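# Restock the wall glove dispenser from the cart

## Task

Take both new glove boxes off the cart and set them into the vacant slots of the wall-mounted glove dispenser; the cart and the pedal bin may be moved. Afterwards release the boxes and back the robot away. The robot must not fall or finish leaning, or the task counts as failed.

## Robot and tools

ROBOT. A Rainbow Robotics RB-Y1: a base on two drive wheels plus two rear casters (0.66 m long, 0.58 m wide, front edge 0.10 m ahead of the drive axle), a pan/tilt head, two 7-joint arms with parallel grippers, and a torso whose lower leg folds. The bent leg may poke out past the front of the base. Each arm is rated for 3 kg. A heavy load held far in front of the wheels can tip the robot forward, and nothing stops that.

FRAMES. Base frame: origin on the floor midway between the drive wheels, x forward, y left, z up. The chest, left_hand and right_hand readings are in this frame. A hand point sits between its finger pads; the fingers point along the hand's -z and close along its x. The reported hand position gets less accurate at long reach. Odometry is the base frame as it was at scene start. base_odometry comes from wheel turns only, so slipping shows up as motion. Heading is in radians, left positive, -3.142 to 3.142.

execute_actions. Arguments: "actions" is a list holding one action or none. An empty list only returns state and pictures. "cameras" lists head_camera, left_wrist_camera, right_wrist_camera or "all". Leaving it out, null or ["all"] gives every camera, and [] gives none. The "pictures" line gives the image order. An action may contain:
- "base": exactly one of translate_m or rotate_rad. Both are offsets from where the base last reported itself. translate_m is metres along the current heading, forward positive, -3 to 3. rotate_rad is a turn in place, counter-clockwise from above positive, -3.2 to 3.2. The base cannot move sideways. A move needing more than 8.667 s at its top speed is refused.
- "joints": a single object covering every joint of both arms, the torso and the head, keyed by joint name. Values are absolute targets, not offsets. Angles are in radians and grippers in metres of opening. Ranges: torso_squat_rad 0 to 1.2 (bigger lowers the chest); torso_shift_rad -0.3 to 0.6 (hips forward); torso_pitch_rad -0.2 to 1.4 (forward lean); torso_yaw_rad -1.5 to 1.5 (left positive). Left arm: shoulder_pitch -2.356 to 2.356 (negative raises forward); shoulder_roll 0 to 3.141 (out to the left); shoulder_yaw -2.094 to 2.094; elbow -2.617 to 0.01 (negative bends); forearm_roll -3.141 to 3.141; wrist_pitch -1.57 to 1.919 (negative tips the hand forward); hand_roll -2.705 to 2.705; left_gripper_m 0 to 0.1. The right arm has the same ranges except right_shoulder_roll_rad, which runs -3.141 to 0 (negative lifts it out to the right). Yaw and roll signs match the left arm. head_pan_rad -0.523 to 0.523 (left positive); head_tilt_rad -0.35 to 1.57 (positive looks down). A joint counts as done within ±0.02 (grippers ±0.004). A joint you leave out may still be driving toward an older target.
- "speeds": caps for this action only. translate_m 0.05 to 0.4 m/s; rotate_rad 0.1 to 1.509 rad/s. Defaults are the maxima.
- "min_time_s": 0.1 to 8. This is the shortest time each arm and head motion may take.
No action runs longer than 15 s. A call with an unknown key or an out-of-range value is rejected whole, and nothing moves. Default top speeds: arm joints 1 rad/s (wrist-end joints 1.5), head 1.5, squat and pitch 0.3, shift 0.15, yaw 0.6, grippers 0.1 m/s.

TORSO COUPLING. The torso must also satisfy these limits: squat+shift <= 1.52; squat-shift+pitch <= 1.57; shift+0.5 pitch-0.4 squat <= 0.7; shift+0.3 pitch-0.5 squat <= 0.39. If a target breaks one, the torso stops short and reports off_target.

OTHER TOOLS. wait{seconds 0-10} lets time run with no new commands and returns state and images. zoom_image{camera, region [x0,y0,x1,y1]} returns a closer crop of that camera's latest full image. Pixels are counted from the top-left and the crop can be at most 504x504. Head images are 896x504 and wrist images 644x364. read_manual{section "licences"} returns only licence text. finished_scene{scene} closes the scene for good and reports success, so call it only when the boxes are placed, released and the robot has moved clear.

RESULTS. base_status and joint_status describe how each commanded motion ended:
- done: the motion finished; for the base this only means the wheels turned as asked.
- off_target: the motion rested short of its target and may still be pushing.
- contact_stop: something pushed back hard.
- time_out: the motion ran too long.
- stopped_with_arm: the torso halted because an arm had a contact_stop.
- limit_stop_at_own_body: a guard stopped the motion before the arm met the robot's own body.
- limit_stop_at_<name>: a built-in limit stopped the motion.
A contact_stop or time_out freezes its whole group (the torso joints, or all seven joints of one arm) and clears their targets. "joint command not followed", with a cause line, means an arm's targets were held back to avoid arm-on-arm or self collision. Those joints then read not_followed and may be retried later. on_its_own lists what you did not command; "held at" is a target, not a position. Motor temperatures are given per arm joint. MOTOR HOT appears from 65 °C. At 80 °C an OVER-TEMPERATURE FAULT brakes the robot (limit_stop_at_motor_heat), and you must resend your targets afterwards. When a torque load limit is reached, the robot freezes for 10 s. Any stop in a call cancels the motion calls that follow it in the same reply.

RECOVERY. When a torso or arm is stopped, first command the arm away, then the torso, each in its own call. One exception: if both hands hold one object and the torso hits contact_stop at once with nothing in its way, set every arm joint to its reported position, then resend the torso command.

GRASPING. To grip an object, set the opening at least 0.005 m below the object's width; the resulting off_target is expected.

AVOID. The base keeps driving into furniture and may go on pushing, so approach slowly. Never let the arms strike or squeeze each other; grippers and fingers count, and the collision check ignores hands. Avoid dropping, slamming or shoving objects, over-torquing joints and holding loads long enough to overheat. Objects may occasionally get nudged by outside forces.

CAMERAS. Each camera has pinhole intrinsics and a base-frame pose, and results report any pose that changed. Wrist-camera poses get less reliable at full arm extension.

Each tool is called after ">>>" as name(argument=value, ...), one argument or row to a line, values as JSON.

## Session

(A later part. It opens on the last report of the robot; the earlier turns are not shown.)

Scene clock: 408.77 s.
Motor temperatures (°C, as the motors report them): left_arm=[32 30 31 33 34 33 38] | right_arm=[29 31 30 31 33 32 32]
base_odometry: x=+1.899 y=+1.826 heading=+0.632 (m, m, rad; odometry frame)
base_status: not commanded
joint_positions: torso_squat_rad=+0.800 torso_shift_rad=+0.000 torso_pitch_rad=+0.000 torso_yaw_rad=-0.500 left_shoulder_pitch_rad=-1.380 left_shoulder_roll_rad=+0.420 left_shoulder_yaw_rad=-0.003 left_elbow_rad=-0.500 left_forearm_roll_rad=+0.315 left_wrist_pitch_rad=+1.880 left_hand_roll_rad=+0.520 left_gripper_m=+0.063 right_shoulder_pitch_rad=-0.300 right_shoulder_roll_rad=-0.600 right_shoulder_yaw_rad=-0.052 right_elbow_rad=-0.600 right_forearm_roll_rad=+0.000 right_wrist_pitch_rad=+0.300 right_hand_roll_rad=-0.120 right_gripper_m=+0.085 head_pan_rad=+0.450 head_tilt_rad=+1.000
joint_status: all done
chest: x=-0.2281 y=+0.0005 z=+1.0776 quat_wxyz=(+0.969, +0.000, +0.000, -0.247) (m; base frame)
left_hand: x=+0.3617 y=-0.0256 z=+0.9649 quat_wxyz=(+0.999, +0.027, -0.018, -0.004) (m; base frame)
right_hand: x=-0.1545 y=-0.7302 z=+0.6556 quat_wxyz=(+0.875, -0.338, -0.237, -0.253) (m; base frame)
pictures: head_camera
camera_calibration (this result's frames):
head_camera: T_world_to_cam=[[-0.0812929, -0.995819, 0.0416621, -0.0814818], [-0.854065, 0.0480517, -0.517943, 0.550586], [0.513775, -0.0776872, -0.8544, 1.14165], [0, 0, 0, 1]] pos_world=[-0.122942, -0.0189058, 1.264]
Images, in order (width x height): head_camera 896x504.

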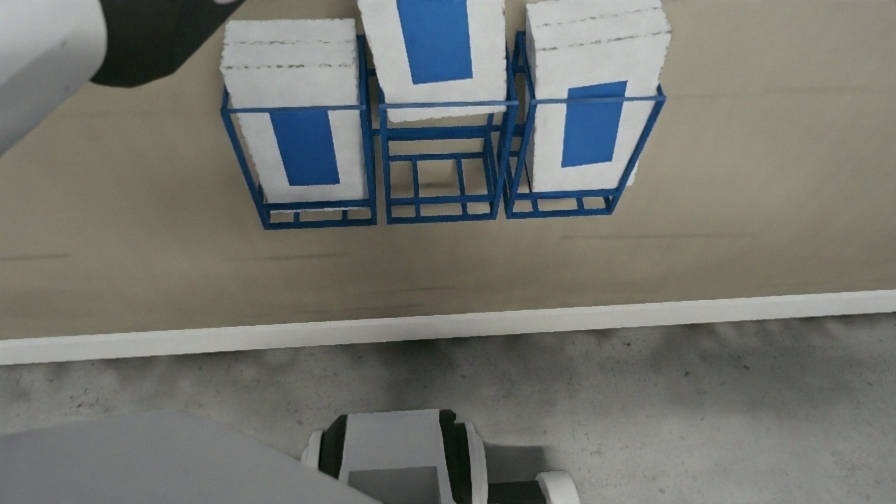

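Inside. Lower 0.1 more: cos = .697−.14=.555 → 0.98.

>>> execute_actions(
  actions=[
    {"joints":{"torso_squat_rad":0.97}},
  ],
  cameras=["head_camera"],
)

>>> execute_actions(
  actions=[
    {"joints":{"left_gripper_m":0.085}},
  ],
  cameras=[],
)

>>> execute_actions(
  actions=[
    {"joints":{"torso_squat_rad":0.3}},
  ],
  cameras=[],
)

>>> execute_actions(
  actions=[
    {"base":{"translate_m":-0.5},"joints":{"torso_yaw_rad":0,"head_pan_rad":0,"head_tilt_rad":0.6,"left_shoulder_roll_rad":0.7}},
  ],
  cameras=["head_camera"],
)

Scene clock: 414.73 s.
Motor temperatures (°C, as the motors report them): left_arm=[32 30 31 33 34 33 38] | right_arm=[29 31 30 31 33 32 32]
base_odometry: x=+1.899 y=+1.826 heading=+0.632 (m, m, rad; odometry frame)
base_status: not commanded
joint_positions: torso_squat_rad=+0.970 torso_shift_rad=+0.000 torso_pitch_rad=-0.001 torso_yaw_rad=-0.500 left_shoulder_pitch_rad=-1.382 left_shoulder_roll_rad=+0.418 left_shoulder_yaw_rad=-0.002 left_elbow_rad=-0.501 left_forearm_roll_rad=+0.316 left_wrist_pitch_rad=+1.879 left_hand_roll_rad=+0.520 left_gripper_m=+0.063 right_shoulder_pitch_rad=-0.300 right_shoulder_roll_rad=-0.600 right_shoulder_yaw_rad=-0.052 right_elbow_rad=-0.600 right_forearm_roll_rad=+0.000 right_wrist_pitch_rad=+0.300 right_hand_roll_rad=-0.120 right_gripper_m=+0.085 head_pan_rad=+0.450 head_tilt_rad=+1.000
joint_status: all done
chest: x=-0.2282 y=+0.0003 z=+0.9856 quat_wxyz=(+0.969, +0.000, +0.000, -0.248) (m; base frame)
left_hand: x=+0.3614 y=-0.0282 z=+0.8745 quat_wxyz=(+0.999, +0.025, -0.019, -0.006) (m; base frame)
right_hand: x=-0.1548 y=-0.7304 z=+0.5635 quat_wxyz=(+0.875, -0.338, -0.237, -0.253) (m; base frame)
pictures: head_camera
camera_calibration (this result's frames):
head_camera: T_world_to_cam=[[-0.0817401, -0.995791, 0.0414699, -0.0777569], [-0.853871, 0.0485093, -0.518219, 0.503139], [0.514026, -0.0777692, -0.854242, 1.06301], [0, 0, 0, 1]] pos_world=[-0.123154, -0.0191672, 1.17203]
Images, in order (width x height): head_camera 896x504.

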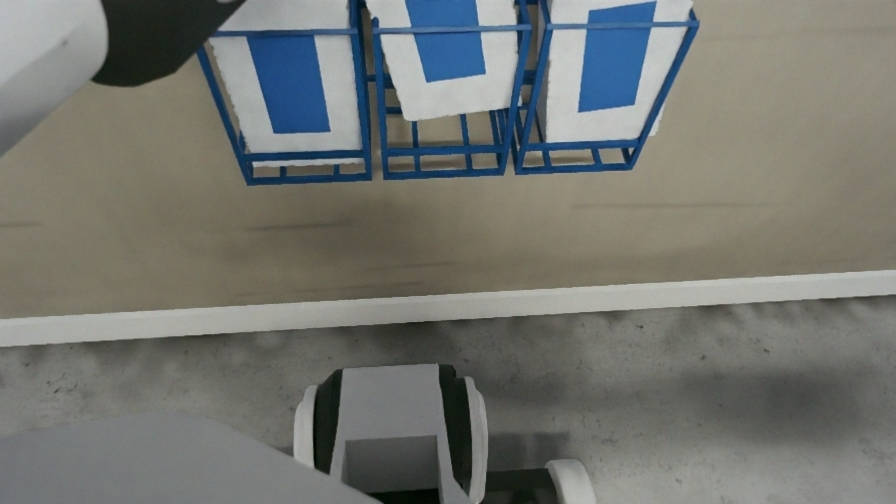

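Scene clock: 415.63 s.
Motor temperatures (°C, as the motors report them): left_arm=[32 30 31 33 34 33 38] | right_arm=[29 31 30 31 33 32 32]
base_odometry: x=+1.899 y=+1.826 heading=+0.632 (m, m, rad; odometry frame)
base_status: not commanded
joint_positions: torso_squat_rad=+0.970 torso_shift_rad=+0.000 torso_pitch_rad=+0.000 torso_yaw_rad=-0.500 left_shoulder_pitch_rad=-1.381 left_shoulder_roll_rad=+0.420 left_shoulder_yaw_rad=-0.002 left_elbow_rad=-0.500 left_forearm_roll_rad=+0.315 left_wrist_pitch_rad=+1.880 left_hand_roll_rad=+0.520 left_gripper_m=+0.085 right_shoulder_pitch_rad=-0.300 right_shoulder_roll_rad=-0.600 right_shoulder_yaw_rad=-0.052 right_elbow_rad=-0.600 right_forearm_roll_rad=+0.000 right_wrist_pitch_rad=+0.300 right_hand_roll_rad=-0.120 right_gripper_m=+0.085 head_pan_rad=+0.450 head_tilt_rad=+1.000
joint_status: all done
chest: x=-0.2282 y=+0.0004 z=+0.9856 quat_wxyz=(+0.969, +0.000, +0.000, -0.247) (m; base frame)
left_hand: x=+0.3618 y=-0.0262 z=+0.8738 quat_wxyz=(+0.999, +0.027, -0.019, -0.004) (m; base frame)
right_hand: x=-0.1546 y=-0.7303 z=+0.5636 quat_wxyz=(+0.875, -0.338, -0.237, -0.253) (m; base frame)
pictures: none
No camera images: the call's "cameras" was empty. Leave "cameras" out to get every camera's image.

Scene clock: 418.77 s.
Motor temperatures (°C, as the motors report them): left_arm=[32 30 31 33 34 33 38] | right_arm=[29 31 30 31 33 32 32]
base_odometry: x=+1.899 y=+1.826 heading=+0.632 (m, m, rad; odometry frame)
base_status: not commanded
joint_positions: torso_squat_rad=+0.300 torso_shift_rad=+0.000 torso_pitch_rad=+0.000 torso_yaw_rad=-0.500 left_shoulder_pitch_rad=-1.380 left_shoulder_roll_rad=+0.420 left_shoulder_yaw_rad=-0.002 left_elbow_rad=-0.500 left_forearm_roll_rad=+0.315 left_wrist_pitch_rad=+1.880 left_hand_roll_rad=+0.520 left_gripper_m=+0.085 right_shoulder_pitch_rad=-0.300 right_shoulder_roll_rad=-0.600 right_shoulder_yaw_rad=-0.052 right_elbow_rad=-0.600 right_forearm_roll_rad=+0.000 right_wrist_pitch_rad=+0.300 right_hand_roll_rad=-0.120 right_gripper_m=+0.085 head_pan_rad=+0.450 head_tilt_rad=+1.000
joint_status: all done
chest: x=-0.2281 y=+0.0007 z=+1.2586 quat_wxyz=(+0.969, +0.000, +0.000, -0.247) (m; base frame)
left_hand: x=+0.3618 y=-0.0257 z=+1.1463 quat_wxyz=(+0.999, +0.027, -0.018, -0.004) (m; base frame)
right_hand: x=-0.1546 y=-0.7301 z=+0.8366 quat_wxyz=(+0.875, -0.338, -0.236, -0.253) (m; base frame)
pictures: none
No camera images: the call's "cameras" was empty. Leave "cameras" out to get every camera's image.

Scene clock: 421.93 s.
Motor temperatures (°C, as the motors report them): left_arm=[32 30 31 33 34 33 38] | right_arm=[29 31 30 31 33 32 32]
base_odometry: x=+1.496 y=+1.531 heading=+0.634 (m, m, rad; odometry frame)
base_status: done
joint_positions: torso_squat_rad=+0.300 torso_shift_rad=-0.001 torso_pitch_rad=-0.002 torso_yaw_rad=-0.481 left_shoulder_pitch_rad=-1.380 left_shoulder_roll_rad=+0.477 left_shoulder_yaw_rad=-0.002 left_elbow_rad=-0.499 left_forearm_roll_rad=+0.319 left_wrist_pitch_rad=+1.884 left_hand_roll_rad=+0.519 left_gripper_m=+0.085 right_shoulder_pitch_rad=-0.300 right_shoulder_roll_rad=-0.600 right_shoulder_yaw_rad=-0.052 right_elbow_rad=-0.600 right_forearm_roll_rad=+0.000 right_wrist_pitch_rad=+0.300 right_hand_roll_rad=-0.120 right_gripper_m=+0.085 head_pan_rad=+0.000 head_tilt_rad=+0.600
joint_status: torso_yaw_rad contact_stop (moved +0.019 of +0.500); left_shoulder_roll_rad contact_stop (moved +0.057 of +0.280); the others done
on_its_own: torso_yaw_rad is held at -0.481, not at your +0.000, since a contact_stop; left_shoulder_roll_rad is held at +0.477, not at your +0.700, since a contact_stop
chest: x=-0.2292 y=+0.0007 z=+1.2586 quat_wxyz=(+0.971, +0.000, -0.001, -0.238) (m; base frame)
left_hand: x=+0.3744 y=+0.0115 z=+1.1575 quat_wxyz=(+0.999, +0.027, -0.025, +0.031) (m; base frame)
right_hand: x=-0.1412 y=-0.7285 z=+0.8367 quat_wxyz=(+0.877, -0.336, -0.240, -0.245) (m; base frame)
pictures: head_camera
camera_calibration (this result's frames):
head_camera: T_world_to_cam=[[-0.502155, -0.864406, 0.0253627, -0.15194], [-0.516013, 0.275972, -0.810907, 1.14381], [0.693953, -0.420289, -0.584625, 0.938007], [0, 0, 0, 1]] pos_world=[-0.137011, -0.052763, 1.47976]
Images, in order (width x height): head_camera 896x504.

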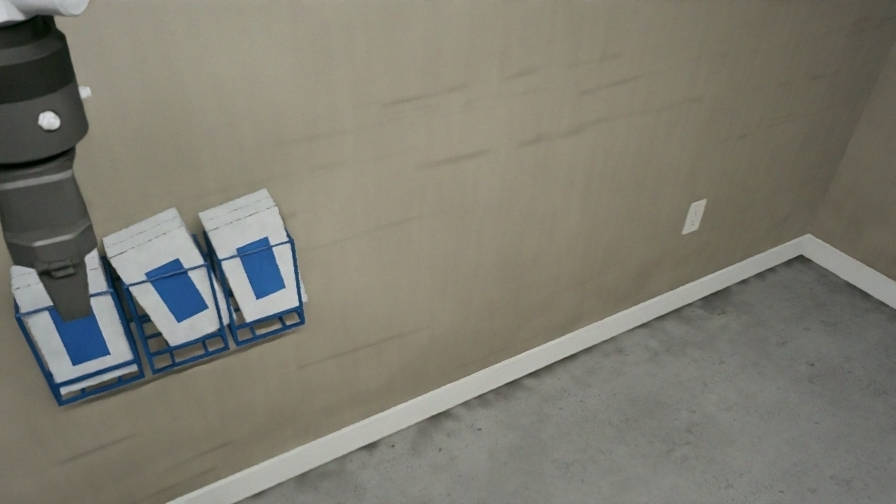

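>>> execute_actions(
  actions=[
    {"joints":{"head_pan_rad":0.48,"head_tilt_rad":0.65}},
  ],
  cameras=["head_camera"],
)

Scene clock: 425.97 s.
Motor temperatures (°C, as the motors report them): left_arm=[32 30 31 33 34 33 38] | right_arm=[29 31 30 31 33 32 32]
base_odometry: x=+1.496 y=+1.531 heading=+0.634 (m, m, rad; odometry frame)
base_status: not commanded
joint_positions: torso_squat_rad=+0.300 torso_shift_rad=-0.001 torso_pitch_rad=-0.002 torso_yaw_rad=-0.481 left_shoulder_pitch_rad=-1.380 left_shoulder_roll_rad=+0.477 left_shoulder_yaw_rad=-0.002 left_elbow_rad=-0.499 left_forearm_roll_rad=+0.319 left_wrist_pitch_rad=+1.884 left_hand_roll_rad=+0.519 left_gripper_m=+0.085 right_shoulder_pitch_rad=-0.300 right_shoulder_roll_rad=-0.600 right_shoulder_yaw_rad=-0.052 right_elbow_rad=-0.600 right_forearm_roll_rad=+0.000 right_wrist_pitch_rad=+0.300 right_hand_roll_rad=-0.120 right_gripper_m=+0.085 head_pan_rad=+0.480 head_tilt_rad=+0.650
joint_status: all done
on_its_own: torso_yaw_rad is held at -0.481, not at your +0.000, since a contact_stop; left_shoulder_roll_rad is held at +0.477, not at your +0.700, since a contact_stop
chest: x=-0.2292 y=+0.0007 z=+1.2586 quat_wxyz=(+0.971, +0.000, -0.001, -0.238) (m; base frame)
left_hand: x=+0.3744 y=+0.0115 z=+1.1575 quat_wxyz=(+0.999, +0.027, -0.025, +0.031) (m; base frame)
right_hand: x=-0.1412 y=-0.7285 z=+0.8367 quat_wxyz=(+0.877, -0.336, -0.240, -0.245) (m; base frame)
pictures: head_camera
camera_calibration (this result's frames):
head_camera: T_world_to_cam=[[-0.0449723, -0.998586, 0.0283307, -0.0615411], [-0.624848, 0.00599084, -0.780724, 1.07438], [0.77945, -0.0528133, -0.624234, 1.0172], [0, 0, 0, 1]] pos_world=[-0.124302, -0.0141687, 1.47551]
Images, in order (width x height): head_camera 896x504.

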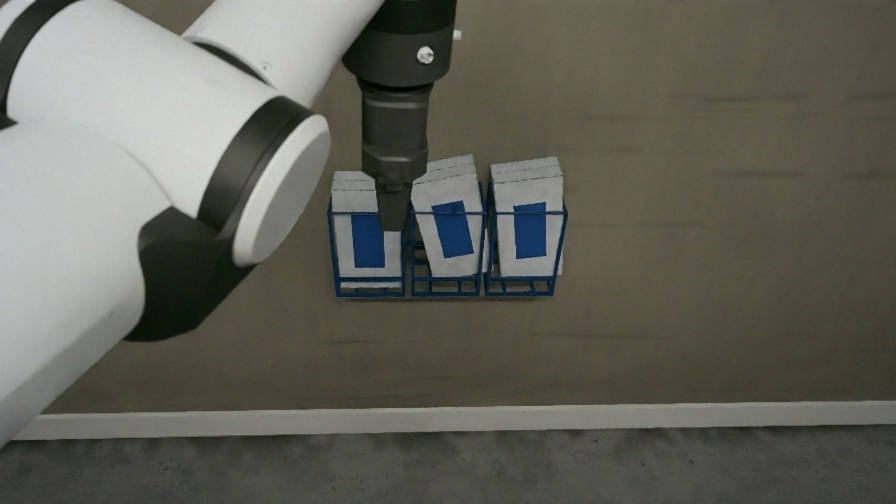

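>>> execute_actions(
  actions=[
    {"joints":{"left_shoulder_roll_rad":0.43,"torso_yaw_rad":-0.5,"torso_squat_rad":0.3,"head_tilt_rad":1.0}},
  ],
  cameras=[],
)

>>> execute_actions(
  actions=[
    {"base":{"translate_m":0.495},"speeds":{"translate_m":0.2}},
  ],
  cameras=["head_camera","left_wrist_camera"],
)

Scene clock: 441.03 s.
Motor temperatures (°C, as the motors report them): left_arm=[32 30 31 33 34 33 38] | right_arm=[29 31 30 31 33 32 32]
base_odometry: x=+1.496 y=+1.531 heading=+0.634 (m, m, rad; odometry frame)
base_status: not commanded
joint_positions: torso_squat_rad=+0.300 torso_shift_rad=-0.001 torso_pitch_rad=-0.001 torso_yaw_rad=-0.500 left_shoulder_pitch_rad=-1.380 left_shoulder_roll_rad=+0.430 left_shoulder_yaw_rad=-0.002 left_elbow_rad=-0.499 left_forearm_roll_rad=+0.319 left_wrist_pitch_rad=+1.884 left_hand_roll_rad=+0.519 left_gripper_m=+0.085 right_shoulder_pitch_rad=-0.300 right_shoulder_roll_rad=-0.600 right_shoulder_yaw_rad=-0.052 right_elbow_rad=-0.600 right_forearm_roll_rad=+0.000 right_wrist_pitch_rad=+0.300 right_hand_roll_rad=-0.120 right_gripper_m=+0.085 head_pan_rad=+0.480 head_tilt_rad=+1.000
joint_status: all done
chest: x=-0.2291 y=+0.0007 z=+1.2587 quat_wxyz=(+0.969, +0.000, -0.001, -0.247) (m; base frame)
left_hand: x=+0.3623 y=-0.0212 z=+1.1486 quat_wxyz=(+1.000, +0.027, -0.017, +0.000) (m; base frame)
right_hand: x=-0.1551 y=-0.7301 z=+0.8367 quat_wxyz=(+0.875, -0.338, -0.237, -0.253) (m; base frame)
pictures: none
No camera images: the call's "cameras" was empty. Leave "cameras" out to get every camera's image.

Scene clock: 444.47 s.
Motor temperatures (°C, as the motors report them): left_arm=[32 30 31 33 34 33 38] | right_arm=[29 31 30 31 33 32 32]
base_odometry: x=+1.894 y=+1.824 heading=+0.636 (m, m, rad; odometry frame)
base_status: done
joint_positions: torso_squat_rad=+0.300 torso_shift_rad=-0.001 torso_pitch_rad=-0.001 torso_yaw_rad=-0.500 left_shoulder_pitch_rad=-1.380 left_shoulder_roll_rad=+0.430 left_shoulder_yaw_rad=-0.002 left_elbow_rad=-0.499 left_forearm_roll_rad=+0.319 left_wrist_pitch_rad=+1.884 left_hand_roll_rad=+0.519 left_gripper_m=+0.085 right_shoulder_pitch_rad=-0.300 right_shoulder_roll_rad=-0.600 right_shoulder_yaw_rad=-0.052 right_elbow_rad=-0.600 right_forearm_roll_rad=+0.000 right_wrist_pitch_rad=+0.300 right_hand_roll_rad=-0.120 right_gripper_m=+0.085 head_pan_rad=+0.480 head_tilt_rad=+1.000
joint_status: not commanded
chest: x=-0.2290 y=+0.0007 z=+1.2587 quat_wxyz=(+0.969, +0.000, -0.001, -0.247) (m; base frame)
left_hand: x=+0.3624 y=-0.0212 z=+1.1486 quat_wxyz=(+1.000, +0.027, -0.017, +0.000) (m; base frame)
right_hand: x=-0.1550 y=-0.7301 z=+0.8367 quat_wxyz=(+0.875, -0.338, -0.237, -0.253) (m; base frame)
pictures: head_camera, left_wrist_camera
camera_calibration (this result's frames):
head_camera: T_world_to_cam=[[-0.0514862, -0.997806, 0.041611, -0.0826413], [-0.854511, 0.0224509, -0.518947, 0.644477], [0.516875, -0.0622756, -0.853793, 1.29688], [0, 0, 0, 1]] pos_world=[-0.123865, -0.0161653, 1.44515]
left_wrist_camera: T_world_to_cam=[[0.998972, -0.0102819, 0.0441596, -0.412855], [-0.0355929, -0.781179, 0.623291, -0.694532], [0.028088, -0.624222, -0.780742, 0.963435], [0, 0, 0, 1]] pos_world=[0.360649, 0.0545977, 1.20332]
Images, in order (width x height): head_camera 896x504, left_wrist_camera 644x364.

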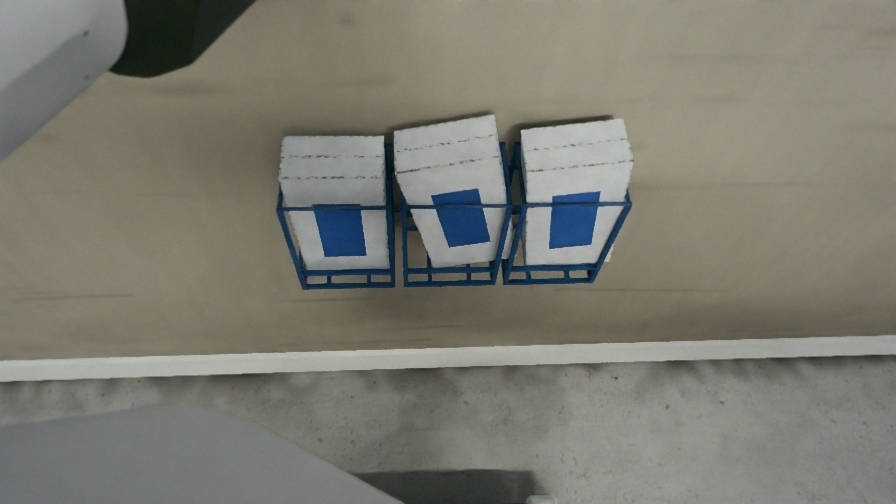

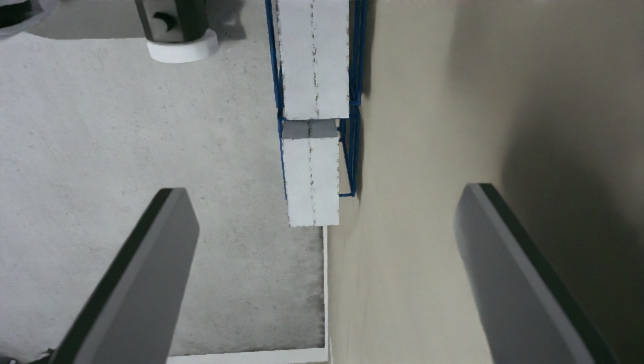

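>>> execute_actions(
  actions=[
    {"joints":{"torso_squat_rad":0.93}},
  ],
  cameras=["left_wrist_camera"],
)

>>> execute_actions(
  actions=[
    {"joints":{"left_gripper_m":0.055}},
  ],
  cameras=[],
)

>>> execute_actions(
  actions=[
    {"joints":{"torso_squat_rad":0.87}},
  ],
  cameras=[],
)

>>> execute_actions(
  actions=[
    {"joints":{"left_forearm_roll_rad":0.15,"left_shoulder_roll_rad":0.36},"min_time_s":2},
  ],
  cameras=["head_camera"],
)

Scene clock: 457.03 s.
Motor temperatures (°C, as the motors report them): left_arm=[32 30 31 33 34 33 38] | right_arm=[28 31 30 31 33 32 32]
base_odometry: x=+1.894 y=+1.824 heading=+0.636 (m, m, rad; odometry frame)
base_status: not commanded
joint_positions: torso_squat_rad=+0.930 torso_shift_rad=-0.001 torso_pitch_rad=-0.002 torso_yaw_rad=-0.500 left_shoulder_pitch_rad=-1.380 left_shoulder_roll_rad=+0.430 left_shoulder_yaw_rad=-0.002 left_elbow_rad=-0.499 left_forearm_roll_rad=+0.319 left_wrist_pitch_rad=+1.884 left_hand_roll_rad=+0.519 left_gripper_m=+0.085 right_shoulder_pitch_rad=-0.300 right_shoulder_roll_rad=-0.600 right_shoulder_yaw_rad=-0.052 right_elbow_rad=-0.600 right_forearm_roll_rad=+0.000 right_wrist_pitch_rad=+0.300 right_hand_roll_rad=-0.120 right_gripper_m=+0.085 head_pan_rad=+0.480 head_tilt_rad=+1.000
joint_status: all done
chest: x=-0.2290 y=+0.0005 z=+1.0084 quat_wxyz=(+0.969, +0.000, -0.001, -0.247) (m; base frame)
left_hand: x=+0.3625 y=-0.0214 z=+0.8985 quat_wxyz=(+0.999, +0.027, -0.017, +0.000) (m; base frame)
right_hand: x=-0.1548 y=-0.7303 z=+0.5865 quat_wxyz=(+0.875, -0.338, -0.237, -0.253) (m; base frame)
pictures: left_wrist_camera
camera_calibration (this result's frames):
left_wrist_camera: T_world_to_cam=[[0.998957, -0.0102807, 0.0444849, -0.402211], [-0.0357949, -0.781179, 0.62328, -0.538762], [0.028343, -0.624222, -0.780733, 0.767956], [0, 0, 0, 1]] pos_world=[0.360741, 0.0543698, 0.95326]
Images, in order (width x height): left_wrist_camera 644x364.

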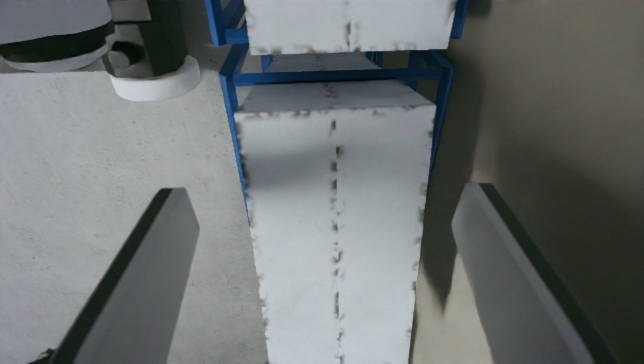

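Scene clock: 457.83 s.
Motor temperatures (°C, as the motors report them): left_arm=[32 30 31 33 34 33 38] | right_arm=[28 31 30 31 33 32 32]
base_odometry: x=+1.894 y=+1.824 heading=+0.636 (m, m, rad; odometry frame)
base_status: not commanded
joint_positions: torso_squat_rad=+0.930 torso_shift_rad=-0.001 torso_pitch_rad=-0.002 torso_yaw_rad=-0.500 left_shoulder_pitch_rad=-1.380 left_shoulder_roll_rad=+0.430 left_shoulder_yaw_rad=-0.002 left_elbow_rad=-0.499 left_forearm_roll_rad=+0.319 left_wrist_pitch_rad=+1.884 left_hand_roll_rad=+0.519 left_gripper_m=+0.055 right_shoulder_pitch_rad=-0.300 right_shoulder_roll_rad=-0.600 right_shoulder_yaw_rad=-0.052 right_elbow_rad=-0.600 right_forearm_roll_rad=+0.000 right_wrist_pitch_rad=+0.300 right_hand_roll_rad=-0.120 right_gripper_m=+0.085 head_pan_rad=+0.480 head_tilt_rad=+1.000
joint_status: all done
chest: x=-0.2290 y=+0.0005 z=+1.0084 quat_wxyz=(+0.969, +0.000, -0.001, -0.247) (m; base frame)
left_hand: x=+0.3625 y=-0.0214 z=+0.8985 quat_wxyz=(+0.999, +0.027, -0.017, +0.000) (m; base frame)
right_hand: x=-0.1548 y=-0.7303 z=+0.5865 quat_wxyz=(+0.875, -0.338, -0.237, -0.253) (m; base frame)
pictures: none
No camera images: the call's "cameras" was empty. Leave "cameras" out to get every camera's image.

Scene clock: 458.77 s.
Motor temperatures (°C, as the motors report them): left_arm=[32 30 31 33 34 33 38] | right_arm=[28 31 30 31 33 32 32]
base_odometry: x=+1.894 y=+1.824 heading=+0.636 (m, m, rad; odometry frame)
base_status: not commanded
joint_positions: torso_squat_rad=+0.870 torso_shift_rad=-0.001 torso_pitch_rad=-0.001 torso_yaw_rad=-0.500 left_shoulder_pitch_rad=-1.380 left_shoulder_roll_rad=+0.430 left_shoulder_yaw_rad=-0.002 left_elbow_rad=-0.499 left_forearm_roll_rad=+0.319 left_wrist_pitch_rad=+1.884 left_hand_roll_rad=+0.519 left_gripper_m=+0.055 right_shoulder_pitch_rad=-0.300 right_shoulder_roll_rad=-0.600 right_shoulder_yaw_rad=-0.052 right_elbow_rad=-0.600 right_forearm_roll_rad=+0.000 right_wrist_pitch_rad=+0.300 right_hand_roll_rad=-0.120 right_gripper_m=+0.085 head_pan_rad=+0.480 head_tilt_rad=+1.000
joint_status: all done
chest: x=-0.2288 y=+0.0005 z=+1.0413 quat_wxyz=(+0.969, +0.000, -0.001, -0.247) (m; base frame)
left_hand: x=+0.3626 y=-0.0214 z=+0.9312 quat_wxyz=(+1.000, +0.027, -0.017, +0.000) (m; base frame)
right_hand: x=-0.1548 y=-0.7302 z=+0.6193 quat_wxyz=(+0.875, -0.338, -0.237, -0.253) (m; base frame)
pictures: none
No camera images: the call's "cameras" was empty. Leave "cameras" out to get every camera's image.

Scene clock: 461.07 s.
Motor temperatures (°C, as the motors report them): left_arm=[32 30 31 33 34 33 38] | right_arm=[28 31 30 31 33 32 32]
base_odometry: x=+1.894 y=+1.824 heading=+0.636 (m, m, rad; odometry frame)
base_status: not commanded
joint_positions: torso_squat_rad=+0.870 torso_shift_rad=-0.001 torso_pitch_rad=-0.001 torso_yaw_rad=-0.500 left_shoulder_pitch_rad=-1.380 left_shoulder_roll_rad=+0.360 left_shoulder_yaw_rad=-0.002 left_elbow_rad=-0.499 left_forearm_roll_rad=+0.150 left_wrist_pitch_rad=+1.884 left_hand_roll_rad=+0.519 left_gripper_m=+0.055 right_shoulder_pitch_rad=-0.300 right_shoulder_roll_rad=-0.600 right_shoulder_yaw_rad=-0.052 right_elbow_rad=-0.600 right_forearm_roll_rad=+0.000 right_wrist_pitch_rad=+0.300 right_hand_roll_rad=-0.120 right_gripper_m=+0.085 head_pan_rad=+0.480 head_tilt_rad=+1.000
joint_status: all done
chest: x=-0.2288 y=+0.0005 z=+1.0413 quat_wxyz=(+0.969, +0.000, -0.001, -0.247) (m; base frame)
left_hand: x=+0.3620 y=-0.0209 z=+0.9233 quat_wxyz=(+0.994, +0.094, -0.047, -0.007) (m; base frame)
right_hand: x=-0.1548 y=-0.7302 z=+0.6193 quat_wxyz=(+0.875, -0.338, -0.237, -0.253) (m; base frame)
pictures: head_camera
camera_calibration (this result's frames):
head_camera: T_world_to_cam=[[-0.051482, -0.997806, 0.0416153, -0.0737867], [-0.854561, 0.0224511, -0.518866, 0.531761], [0.516793, -0.062275, -0.853842, 1.11119], [0, 0, 0, 1]] pos_world=[-0.123634, -0.0163638, 1.22777]
Images, in order (width x height): head_camera 896x504.

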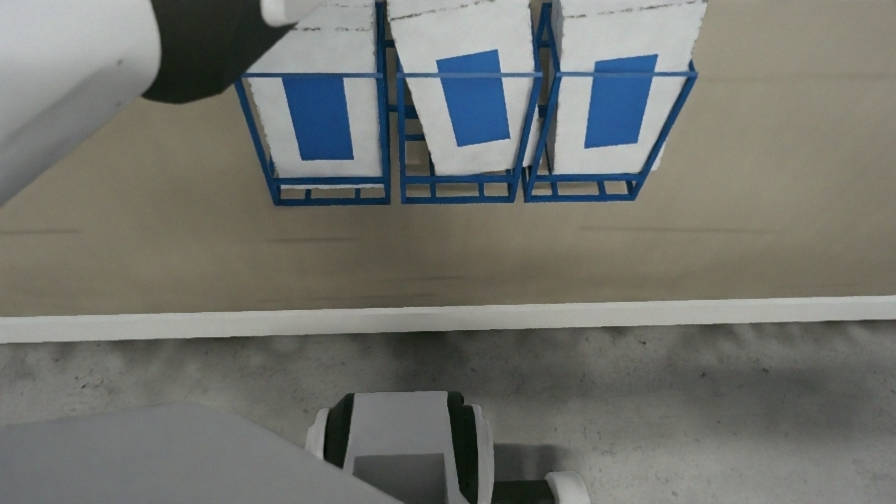

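>>> execute_actions(
  actions=[
    {"joints":{"left_forearm_roll_rad":0.319,"left_shoulder_roll_rad":0.38,"left_gripper_m":0.088}},
  ],
  cameras=[],
)

>>> execute_actions(
  actions=[
    {"joints":{"torso_squat_rad":0.99}},
  ],
  cameras=["left_wrist_camera"],
)

>>> execute_actions(
  actions=[
    {"joints":{"left_gripper_m":0.055}},
  ],
  cameras=[],
)

Scene clock: 472.33 s.
Motor temperatures (°C, as the motors report them): left_arm=[32 30 31 33 34 33 38] | right_arm=[28 31 30 31 33 32 32]
base_odometry: x=+1.894 y=+1.824 heading=+0.636 (m, m, rad; odometry frame)
base_status: not commanded
joint_positions: torso_squat_rad=+0.870 torso_shift_rad=-0.001 torso_pitch_rad=-0.001 torso_yaw_rad=-0.500 left_shoulder_pitch_rad=-1.380 left_shoulder_roll_rad=+0.380 left_shoulder_yaw_rad=-0.002 left_elbow_rad=-0.499 left_forearm_roll_rad=+0.319 left_wrist_pitch_rad=+1.884 left_hand_roll_rad=+0.519 left_gripper_m=+0.088 right_shoulder_pitch_rad=-0.300 right_shoulder_roll_rad=-0.600 right_shoulder_yaw_rad=-0.052 right_elbow_rad=-0.600 right_forearm_roll_rad=+0.000 right_wrist_pitch_rad=+0.300 right_hand_roll_rad=-0.120 right_gripper_m=+0.085 head_pan_rad=+0.480 head_tilt_rad=+1.000
joint_status: all done
chest: x=-0.2288 y=+0.0005 z=+1.0413 quat_wxyz=(+0.969, +0.000, -0.001, -0.247) (m; base frame)
left_hand: x=+0.3484 y=-0.0436 z=+0.9220 quat_wxyz=(+0.999, +0.026, -0.008, -0.024) (m; base frame)
right_hand: x=-0.1548 y=-0.7302 z=+0.6193 quat_wxyz=(+0.875, -0.338, -0.237, -0.253) (m; base frame)
pictures: none
No camera images: the call's "cameras" was empty. Leave "cameras" out to get every camera's image.

Scene clock: 473.53 s.
Motor temperatures (°C, as the motors report them): left_arm=[32 30 31 33 34 33 38] | right_arm=[28 31 30 31 33 32 32]
base_odometry: x=+1.894 y=+1.824 heading=+0.636 (m, m, rad; odometry frame)
base_status: not commanded
joint_positions: torso_squat_rad=+0.990 torso_shift_rad=-0.001 torso_pitch_rad=-0.002 torso_yaw_rad=-0.500 left_shoulder_pitch_rad=-1.381 left_shoulder_roll_rad=+0.380 left_shoulder_yaw_rad=-0.002 left_elbow_rad=-0.499 left_forearm_roll_rad=+0.319 left_wrist_pitch_rad=+1.884 left_hand_roll_rad=+0.519 left_gripper_m=+0.088 right_shoulder_pitch_rad=-0.300 right_shoulder_roll_rad=-0.600 right_shoulder_yaw_rad=-0.052 right_elbow_rad=-0.600 right_forearm_roll_rad=+0.000 right_wrist_pitch_rad=+0.300 right_hand_roll_rad=-0.120 right_gripper_m=+0.085 head_pan_rad=+0.480 head_tilt_rad=+1.000
joint_status: all done
chest: x=-0.2289 y=+0.0004 z=+0.9740 quat_wxyz=(+0.969, +0.000, -0.001, -0.247) (m; base frame)
left_hand: x=+0.3485 y=-0.0436 z=+0.8552 quat_wxyz=(+0.999, +0.026, -0.009, -0.023) (m; base frame)
right_hand: x=-0.1547 y=-0.7303 z=+0.5521 quat_wxyz=(+0.875, -0.338, -0.237, -0.253) (m; base frame)
pictures: left_wrist_camera
camera_calibration (this result's frames):
left_wrist_camera: T_world_to_cam=[[0.998083, -0.0562502, 0.025805, -0.372248], [-0.0600311, -0.778628, 0.624607, -0.522143], [-0.0150418, -0.624959, -0.780512, 0.735556], [0, 0, 0, 1]] pos_world=[0.351254, 0.0321979, 0.909851]
Images, in order (width x height): left_wrist_camera 644x364.

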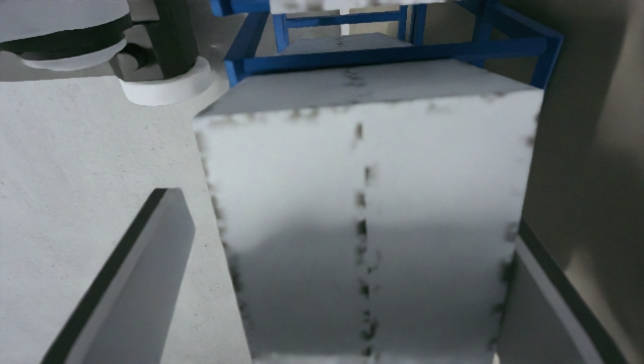

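Scene clock: 474.33 s.
Motor temperatures (°C, as the motors report them): left_arm=[32 30 31 33 34 33 38] | right_arm=[28 31 30 31 33 32 32]
base_odometry: x=+1.894 y=+1.824 heading=+0.636 (m, m, rad; odometry frame)
base_status: not commanded
joint_positions: torso_squat_rad=+0.990 torso_shift_rad=-0.001 torso_pitch_rad=-0.002 torso_yaw_rad=-0.500 left_shoulder_pitch_rad=-1.381 left_shoulder_roll_rad=+0.381 left_shoulder_yaw_rad=-0.002 left_elbow_rad=-0.500 left_forearm_roll_rad=+0.318 left_wrist_pitch_rad=+1.883 left_hand_roll_rad=+0.519 left_gripper_m=+0.061 right_shoulder_pitch_rad=-0.300 right_shoulder_roll_rad=-0.600 right_shoulder_yaw_rad=-0.052 right_elbow_rad=-0.600 right_forearm_roll_rad=+0.000 right_wrist_pitch_rad=+0.300 right_hand_roll_rad=-0.120 right_gripper_m=+0.085 head_pan_rad=+0.480 head_tilt_rad=+1.000
joint_status: left_gripper_m off_target (ended at +0.061, target +0.055)
chest: x=-0.2289 y=+0.0004 z=+0.9740 quat_wxyz=(+0.969, +0.000, -0.001, -0.247) (m; base frame)
left_hand: x=+0.3492 y=-0.0434 z=+0.8557 quat_wxyz=(+0.999, +0.026, -0.010, -0.023) (m; base frame)
right_hand: x=-0.1547 y=-0.7303 z=+0.5521 quat_wxyz=(+0.875, -0.338, -0.237, -0.253) (m; base frame)
pictures: none
No camera images: the call's "cameras" was empty. Leave "cameras" out to get every camera's image.

>>> execute_actions(
  actions=[
    {"joints":{"torso_squat_rad":0.95,"left_forearm_roll_rad":0.16,"left_shoulder_roll_rad":0.325},"min_time_s":2},
  ],
  cameras=["head_camera"],
)

Scene clock: 480.23 s.
Motor temperatures (°C, as the motors report them): left_arm=[31 30 31 33 34 34 38] | right_arm=[28 31 30 31 33 32 32]
base_odometry: x=+1.894 y=+1.824 heading=+0.636 (m, m, rad; odometry frame)
base_status: not commanded
joint_positions: torso_squat_rad=+0.950 torso_shift_rad=-0.001 torso_pitch_rad=-0.001 torso_yaw_rad=-0.500 left_shoulder_pitch_rad=-1.381 left_shoulder_roll_rad=+0.324 left_shoulder_yaw_rad=-0.002 left_elbow_rad=-0.499 left_forearm_roll_rad=+0.161 left_wrist_pitch_rad=+1.884 left_hand_roll_rad=+0.519 left_gripper_m=+0.060 right_shoulder_pitch_rad=-0.300 right_shoulder_roll_rad=-0.600 right_shoulder_yaw_rad=-0.052 right_elbow_rad=-0.600 right_forearm_roll_rad=+0.000 right_wrist_pitch_rad=+0.300 right_hand_roll_rad=-0.120 right_gripper_m=+0.085 head_pan_rad=+0.480 head_tilt_rad=+1.000
joint_status: all done
chest: x=-0.2287 y=+0.0005 z=+0.9971 quat_wxyz=(+0.969, +0.000, -0.001, -0.247) (m; base frame)
left_hand: x=+0.3507 y=-0.0394 z=+0.8721 quat_wxyz=(+0.995, +0.088, -0.039, -0.026) (m; base frame)
right_hand: x=-0.1548 y=-0.7303 z=+0.5751 quat_wxyz=(+0.875, -0.338, -0.237, -0.253) (m; base frame)
pictures: head_camera
camera_calibration (this result's frames):
head_camera: T_world_to_cam=[[-0.0515922, -0.9978, 0.041623, -0.0720154], [-0.854638, 0.0225511, -0.518734, 0.508787], [0.516654, -0.0623353, -0.853922, 1.07346], [0, 0, 0, 1]] pos_world=[-0.123493, -0.0164165, 1.18357]
Images, in order (width x height): head_camera 896x504.

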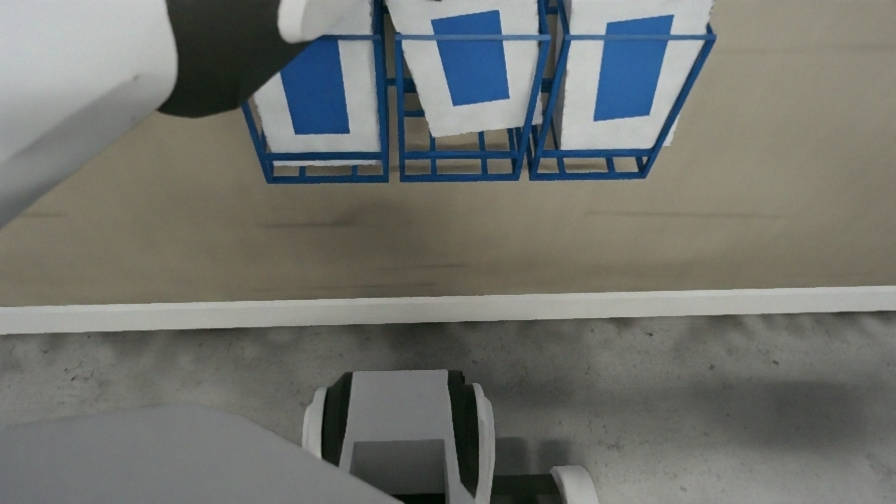

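>>> execute_actions(
  actions=[
    {"joints":{"left_forearm_roll_rad":-0.02,"left_shoulder_roll_rad":0.25,"torso_squat_rad":0.93},"min_time_s":2},
  ],
  cameras=["head_camera"],
)

Scene clock: 487.13 s.
Motor temperatures (°C, as the motors report them): left_arm=[31 30 31 33 34 34 38] | right_arm=[28 31 30 31 33 32 32]
base_odometry: x=+1.894 y=+1.824 heading=+0.636 (m, m, rad; odometry frame)
base_status: not commanded
joint_positions: torso_squat_rad=+0.930 torso_shift_rad=-0.001 torso_pitch_rad=-0.001 torso_yaw_rad=-0.500 left_shoulder_pitch_rad=-1.381 left_shoulder_roll_rad=+0.249 left_shoulder_yaw_rad=-0.002 left_elbow_rad=-0.499 left_forearm_roll_rad=-0.019 left_wrist_pitch_rad=+1.884 left_hand_roll_rad=+0.519 left_gripper_m=+0.060 right_shoulder_pitch_rad=-0.300 right_shoulder_roll_rad=-0.600 right_shoulder_yaw_rad=-0.052 right_elbow_rad=-0.600 right_forearm_roll_rad=+0.000 right_wrist_pitch_rad=+0.300 right_hand_roll_rad=-0.120 right_gripper_m=+0.085 head_pan_rad=+0.480 head_tilt_rad=+1.000
joint_status: all done
chest: x=-0.2287 y=+0.0005 z=+1.0084 quat_wxyz=(+0.969, +0.000, -0.001, -0.247) (m; base frame)
left_hand: x=+0.3495 y=-0.0405 z=+0.8802 quat_wxyz=(+0.984, +0.157, -0.077, -0.036) (m; base frame)
right_hand: x=-0.1548 y=-0.7303 z=+0.5864 quat_wxyz=(+0.875, -0.338, -0.237, -0.253) (m; base frame)
pictures: head_camera
camera_calibration (this result's frames):
head_camera: T_world_to_cam=[[-0.0515947, -0.997801, 0.0416064, -0.0724686], [-0.854638, 0.0225618, -0.518734, 0.514629], [0.516654, -0.0623223, -0.853923, 1.08311], [0, 0, 0, 1]] pos_world=[-0.123511, -0.0164183, 1.19486]
Images, in order (width x height): head_camera 896x504.

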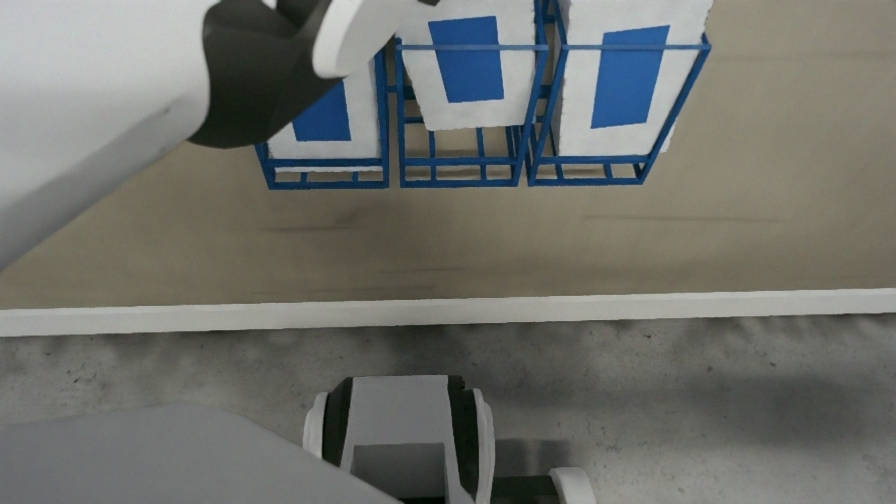

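>>> execute_actions(
  actions=[
    {"joints":{"left_shoulder_roll_rad":0.285,"left_wrist_pitch_rad":1.915},"min_time_s":1},
  ],
  cameras=[],
)

>>> execute_actions(
  actions=[
    {"joints":{"torso_squat_rad":0.98}},
  ],
  cameras=["head_camera"],
)

>>> execute_actions(
  actions=[
    {"joints":{"left_gripper_m":0.085}},
  ],
  cameras=[],
)

>>> execute_actions(
  actions=[
    {"joints":{"torso_squat_rad":0.5}},
  ],
  cameras=["head_camera"],
)

Scene clock: 496.03 s.
Motor temperatures (°C, as the motors report them): left_arm=[31 30 31 32 34 34 38] | right_arm=[28 31 30 31 33 32 32]
base_odometry: x=+1.894 y=+1.824 heading=+0.636 (m, m, rad; odometry frame)
base_status: not commanded
joint_positions: torso_squat_rad=+0.930 torso_shift_rad=-0.001 torso_pitch_rad=-0.001 torso_yaw_rad=-0.500 left_shoulder_pitch_rad=-1.381 left_shoulder_roll_rad=+0.282 left_shoulder_yaw_rad=-0.002 left_elbow_rad=-0.499 left_forearm_roll_rad=-0.019 left_wrist_pitch_rad=+1.914 left_hand_roll_rad=+0.519 left_gripper_m=+0.060 right_shoulder_pitch_rad=-0.300 right_shoulder_roll_rad=-0.600 right_shoulder_yaw_rad=-0.052 right_elbow_rad=-0.600 right_forearm_roll_rad=+0.000 right_wrist_pitch_rad=+0.300 right_hand_roll_rad=-0.120 right_gripper_m=+0.085 head_pan_rad=+0.480 head_tilt_rad=+1.000
joint_status: all done
chest: x=-0.2287 y=+0.0004 z=+1.0084 quat_wxyz=(+0.969, +0.000, -0.001, -0.248) (m; base frame)
left_hand: x=+0.3531 y=-0.0222 z=+0.8866 quat_wxyz=(+0.984, +0.166, -0.068, -0.017) (m; base frame)
right_hand: x=-0.1549 y=-0.7303 z=+0.5864 quat_wxyz=(+0.875, -0.338, -0.237, -0.253) (m; base frame)
pictures: none
No camera images: the call's "cameras" was empty. Leave "cameras" out to get every camera's image.

Scene clock: 496.90 s.
Motor temperatures (°C, as the motors report them): left_arm=[31 30 31 32 34 34 38] | right_arm=[28 31 30 31 33 32 32]
base_odometry: x=+1.894 y=+1.824 heading=+0.636 (m, m, rad; odometry frame)
base_status: not commanded
joint_positions: torso_squat_rad=+0.980 torso_shift_rad=-0.001 torso_pitch_rad=-0.002 torso_yaw_rad=-0.501 left_shoulder_pitch_rad=-1.384 left_shoulder_roll_rad=+0.283 left_shoulder_yaw_rad=-0.002 left_elbow_rad=-0.501 left_forearm_roll_rad=-0.019 left_wrist_pitch_rad=+1.914 left_hand_roll_rad=+0.519 left_gripper_m=+0.061 right_shoulder_pitch_rad=-0.300 right_shoulder_roll_rad=-0.600 right_shoulder_yaw_rad=-0.052 right_elbow_rad=-0.600 right_forearm_roll_rad=+0.000 right_wrist_pitch_rad=+0.300 right_hand_roll_rad=-0.120 right_gripper_m=+0.085 head_pan_rad=+0.480 head_tilt_rad=+1.000
joint_status: all done
chest: x=-0.2293 y=+0.0003 z=+0.9798 quat_wxyz=(+0.969, +0.000, -0.001, -0.248) (m; base frame)
left_hand: x=+0.3534 y=-0.0236 z=+0.8611 quat_wxyz=(+0.984, +0.164, -0.071, -0.017) (m; base frame)
right_hand: x=-0.1551 y=-0.7304 z=+0.5577 quat_wxyz=(+0.875, -0.338, -0.237, -0.253) (m; base frame)
pictures: head_camera
camera_calibration (this result's frames):
head_camera: T_world_to_cam=[[-0.0520051, -0.997792, 0.0413147, -0.071272], [-0.85397, 0.0229856, -0.519814, 0.500554], [0.517717, -0.0623145, -0.85328, 1.05858], [0, 0, 0, 1]] pos_world=[-0.124294, -0.0166551, 1.16641]
Images, in order (width x height): head_camera 896x504.

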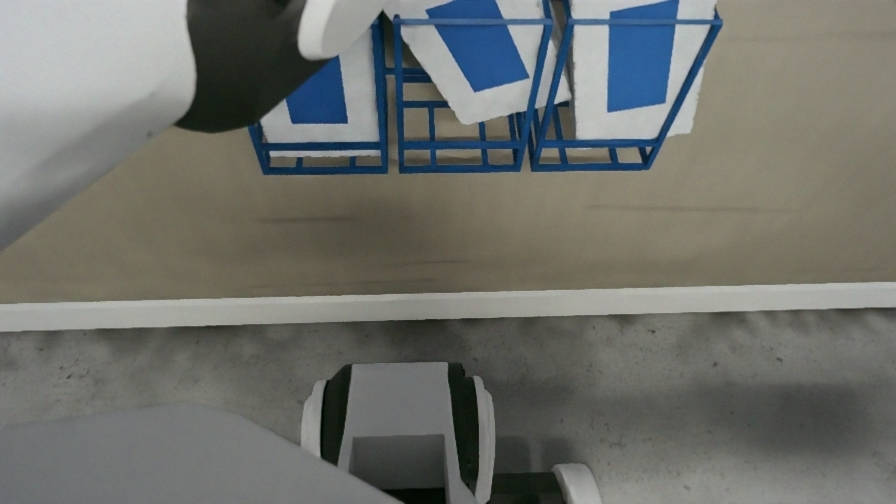

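Scene clock: 497.90 s.
Motor temperatures (°C, as the motors report them): left_arm=[31 30 31 32 34 34 38] | right_arm=[28 31 30 31 33 32 32]
base_odometry: x=+1.894 y=+1.824 heading=+0.636 (m, m, rad; odometry frame)
base_status: not commanded
joint_positions: torso_squat_rad=+0.980 torso_shift_rad=-0.001 torso_pitch_rad=-0.002 torso_yaw_rad=-0.500 left_shoulder_pitch_rad=-1.381 left_shoulder_roll_rad=+0.285 left_shoulder_yaw_rad=-0.002 left_elbow_rad=-0.499 left_forearm_roll_rad=-0.020 left_wrist_pitch_rad=+1.915 left_hand_roll_rad=+0.519 left_gripper_m=+0.085 right_shoulder_pitch_rad=-0.300 right_shoulder_roll_rad=-0.600 right_shoulder_yaw_rad=-0.052 right_elbow_rad=-0.600 right_forearm_roll_rad=+0.000 right_wrist_pitch_rad=+0.300 right_hand_roll_rad=-0.120 right_gripper_m=+0.085 head_pan_rad=+0.480 head_tilt_rad=+1.000
joint_status: all done
chest: x=-0.2290 y=+0.0004 z=+0.9798 quat_wxyz=(+0.969, +0.000, -0.001, -0.247) (m; base frame)
left_hand: x=+0.3536 y=-0.0209 z=+0.8591 quat_wxyz=(+0.984, +0.166, -0.069, -0.016) (m; base frame)
right_hand: x=-0.1548 y=-0.7303 z=+0.5578 quat_wxyz=(+0.875, -0.338, -0.237, -0.253) (m; base frame)
pictures: none
No camera images: the call's "cameras" was empty. Leave "cameras" out to get every camera's image.

Scene clock: 500.37 s.
Motor temperatures (°C, as the motors report them): left_arm=[31 30 31 32 34 34 38] | right_arm=[28 31 30 31 33 32 32]
base_odometry: x=+1.894 y=+1.824 heading=+0.636 (m, m, rad; odometry frame)
base_status: not commanded
joint_positions: torso_squat_rad=+0.500 torso_shift_rad=-0.001 torso_pitch_rad=-0.001 torso_yaw_rad=-0.500 left_shoulder_pitch_rad=-1.381 left_shoulder_roll_rad=+0.285 left_shoulder_yaw_rad=-0.002 left_elbow_rad=-0.499 left_forearm_roll_rad=-0.020 left_wrist_pitch_rad=+1.915 left_hand_roll_rad=+0.519 left_gripper_m=+0.085 right_shoulder_pitch_rad=-0.300 right_shoulder_roll_rad=-0.600 right_shoulder_yaw_rad=-0.052 right_elbow_rad=-0.600 right_forearm_roll_rad=+0.000 right_wrist_pitch_rad=+0.300 right_hand_roll_rad=-0.120 right_gripper_m=+0.085 head_pan_rad=+0.480 head_tilt_rad=+1.000
joint_status: all done
chest: x=-0.2290 y=+0.0006 z=+1.2042 quat_wxyz=(+0.969, +0.000, -0.001, -0.247) (m; base frame)
left_hand: x=+0.3535 y=-0.0206 z=+1.0830 quat_wxyz=(+0.984, +0.166, -0.068, -0.016) (m; base frame)
right_hand: x=-0.1550 y=-0.7301 z=+0.7822 quat_wxyz=(+0.875, -0.338, -0.237, -0.253) (m; base frame)
pictures: head_camera
camera_calibration (this result's frames):
head_camera: T_world_to_cam=[[-0.0515595, -0.997805, 0.0415556, -0.0804167], [-0.854557, 0.0225482, -0.518868, 0.616163], [0.516792, -0.0622642, -0.853844, 1.2504], [0, 0, 0, 1]] pos_world=[-0.123797, -0.0162782, 1.3907]
Images, in order (width x height): head_camera 896x504.

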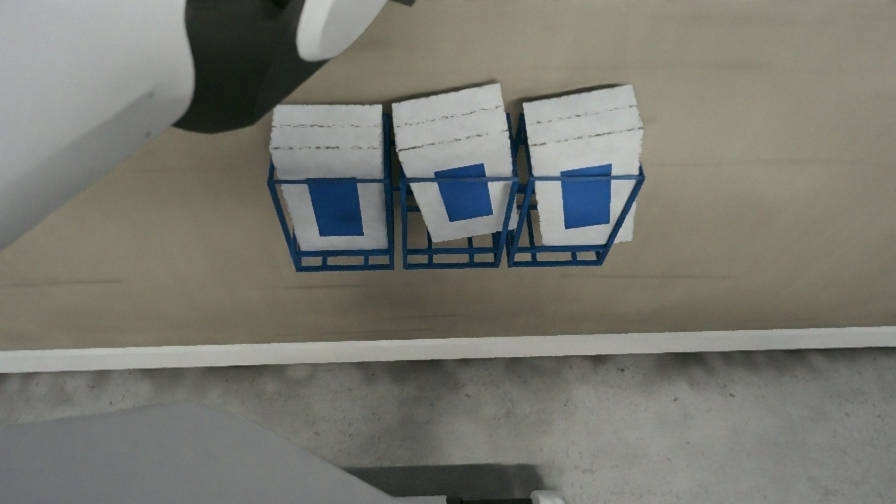

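>>> execute_actions(
  actions=[
    {"joints":{"left_forearm_roll_rad":0.45,"left_shoulder_roll_rad":0.385,"left_wrist_pitch_rad":1.884,"left_gripper_m":0.088,"torso_squat_rad":0.75}},
  ],
  cameras=["left_wrist_camera","head_camera"],
)

Scene clock: 516.40 s.
Motor temperatures (°C, as the motors report them): left_arm=[31 30 31 32 34 33 38] | right_arm=[28 31 30 31 33 32 32]
base_odometry: x=+1.894 y=+1.824 heading=+0.636 (m, m, rad; odometry frame)
base_status: not commanded
joint_positions: torso_squat_rad=+0.750 torso_shift_rad=-0.001 torso_pitch_rad=-0.002 torso_yaw_rad=-0.500 left_shoulder_pitch_rad=-1.381 left_shoulder_roll_rad=+0.385 left_shoulder_yaw_rad=-0.002 left_elbow_rad=-0.499 left_forearm_roll_rad=+0.450 left_wrist_pitch_rad=+1.884 left_hand_roll_rad=+0.519 left_gripper_m=+0.088 right_shoulder_pitch_rad=-0.300 right_shoulder_roll_rad=-0.600 right_shoulder_yaw_rad=-0.052 right_elbow_rad=-0.600 right_forearm_roll_rad=+0.000 right_wrist_pitch_rad=+0.300 right_hand_roll_rad=-0.120 right_gripper_m=+0.085 head_pan_rad=+0.480 head_tilt_rad=+1.000
joint_status: all done
chest: x=-0.2290 y=+0.0006 z=+1.1021 quat_wxyz=(+0.969, +0.000, -0.001, -0.247) (m; base frame)
left_hand: x=+0.3339 y=-0.0654 z=+0.9843 quat_wxyz=(+0.999, -0.027, +0.023, -0.041) (m; base frame)
right_hand: x=-0.1549 y=-0.7302 z=+0.6802 quat_wxyz=(+0.875, -0.338, -0.237, -0.253) (m; base frame)
pictures: head_camera, left_wrist_camera
camera_calibration (this result's frames):
head_camera: T_world_to_cam=[[-0.0515272, -0.997805, 0.0415938, -0.0762618], [-0.854369, 0.0224778, -0.519181, 0.563509], [0.517106, -0.0622884, -0.853652, 1.16311], [0, 0, 0, 1]] pos_world=[-0.123938, -0.0163124, 1.28863]
left_wrist_camera: T_world_to_cam=[[0.995275, -0.0910994, -0.0335887, -0.305121], [-0.0409248, -0.70731, 0.705717, -0.702207], [-0.0880481, -0.701008, -0.707697, 0.770225], [0, 0, 0, 1]] pos_world=[0.342758, 0.0154599, 1.0304]
Images, in order (width x height): head_camera 896x504, left_wrist_camera 644x364.

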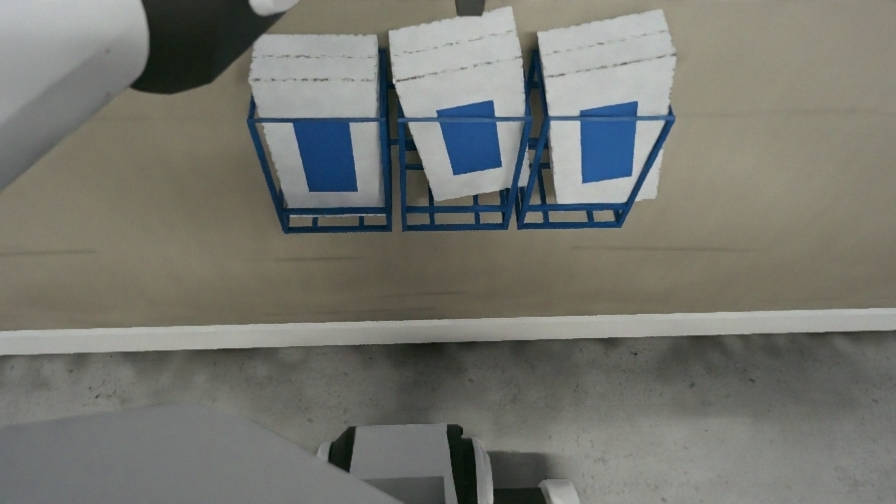

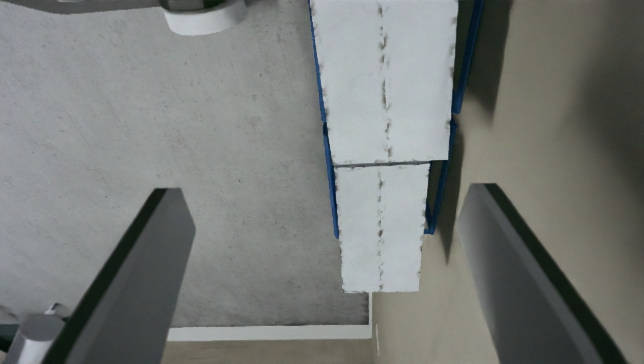

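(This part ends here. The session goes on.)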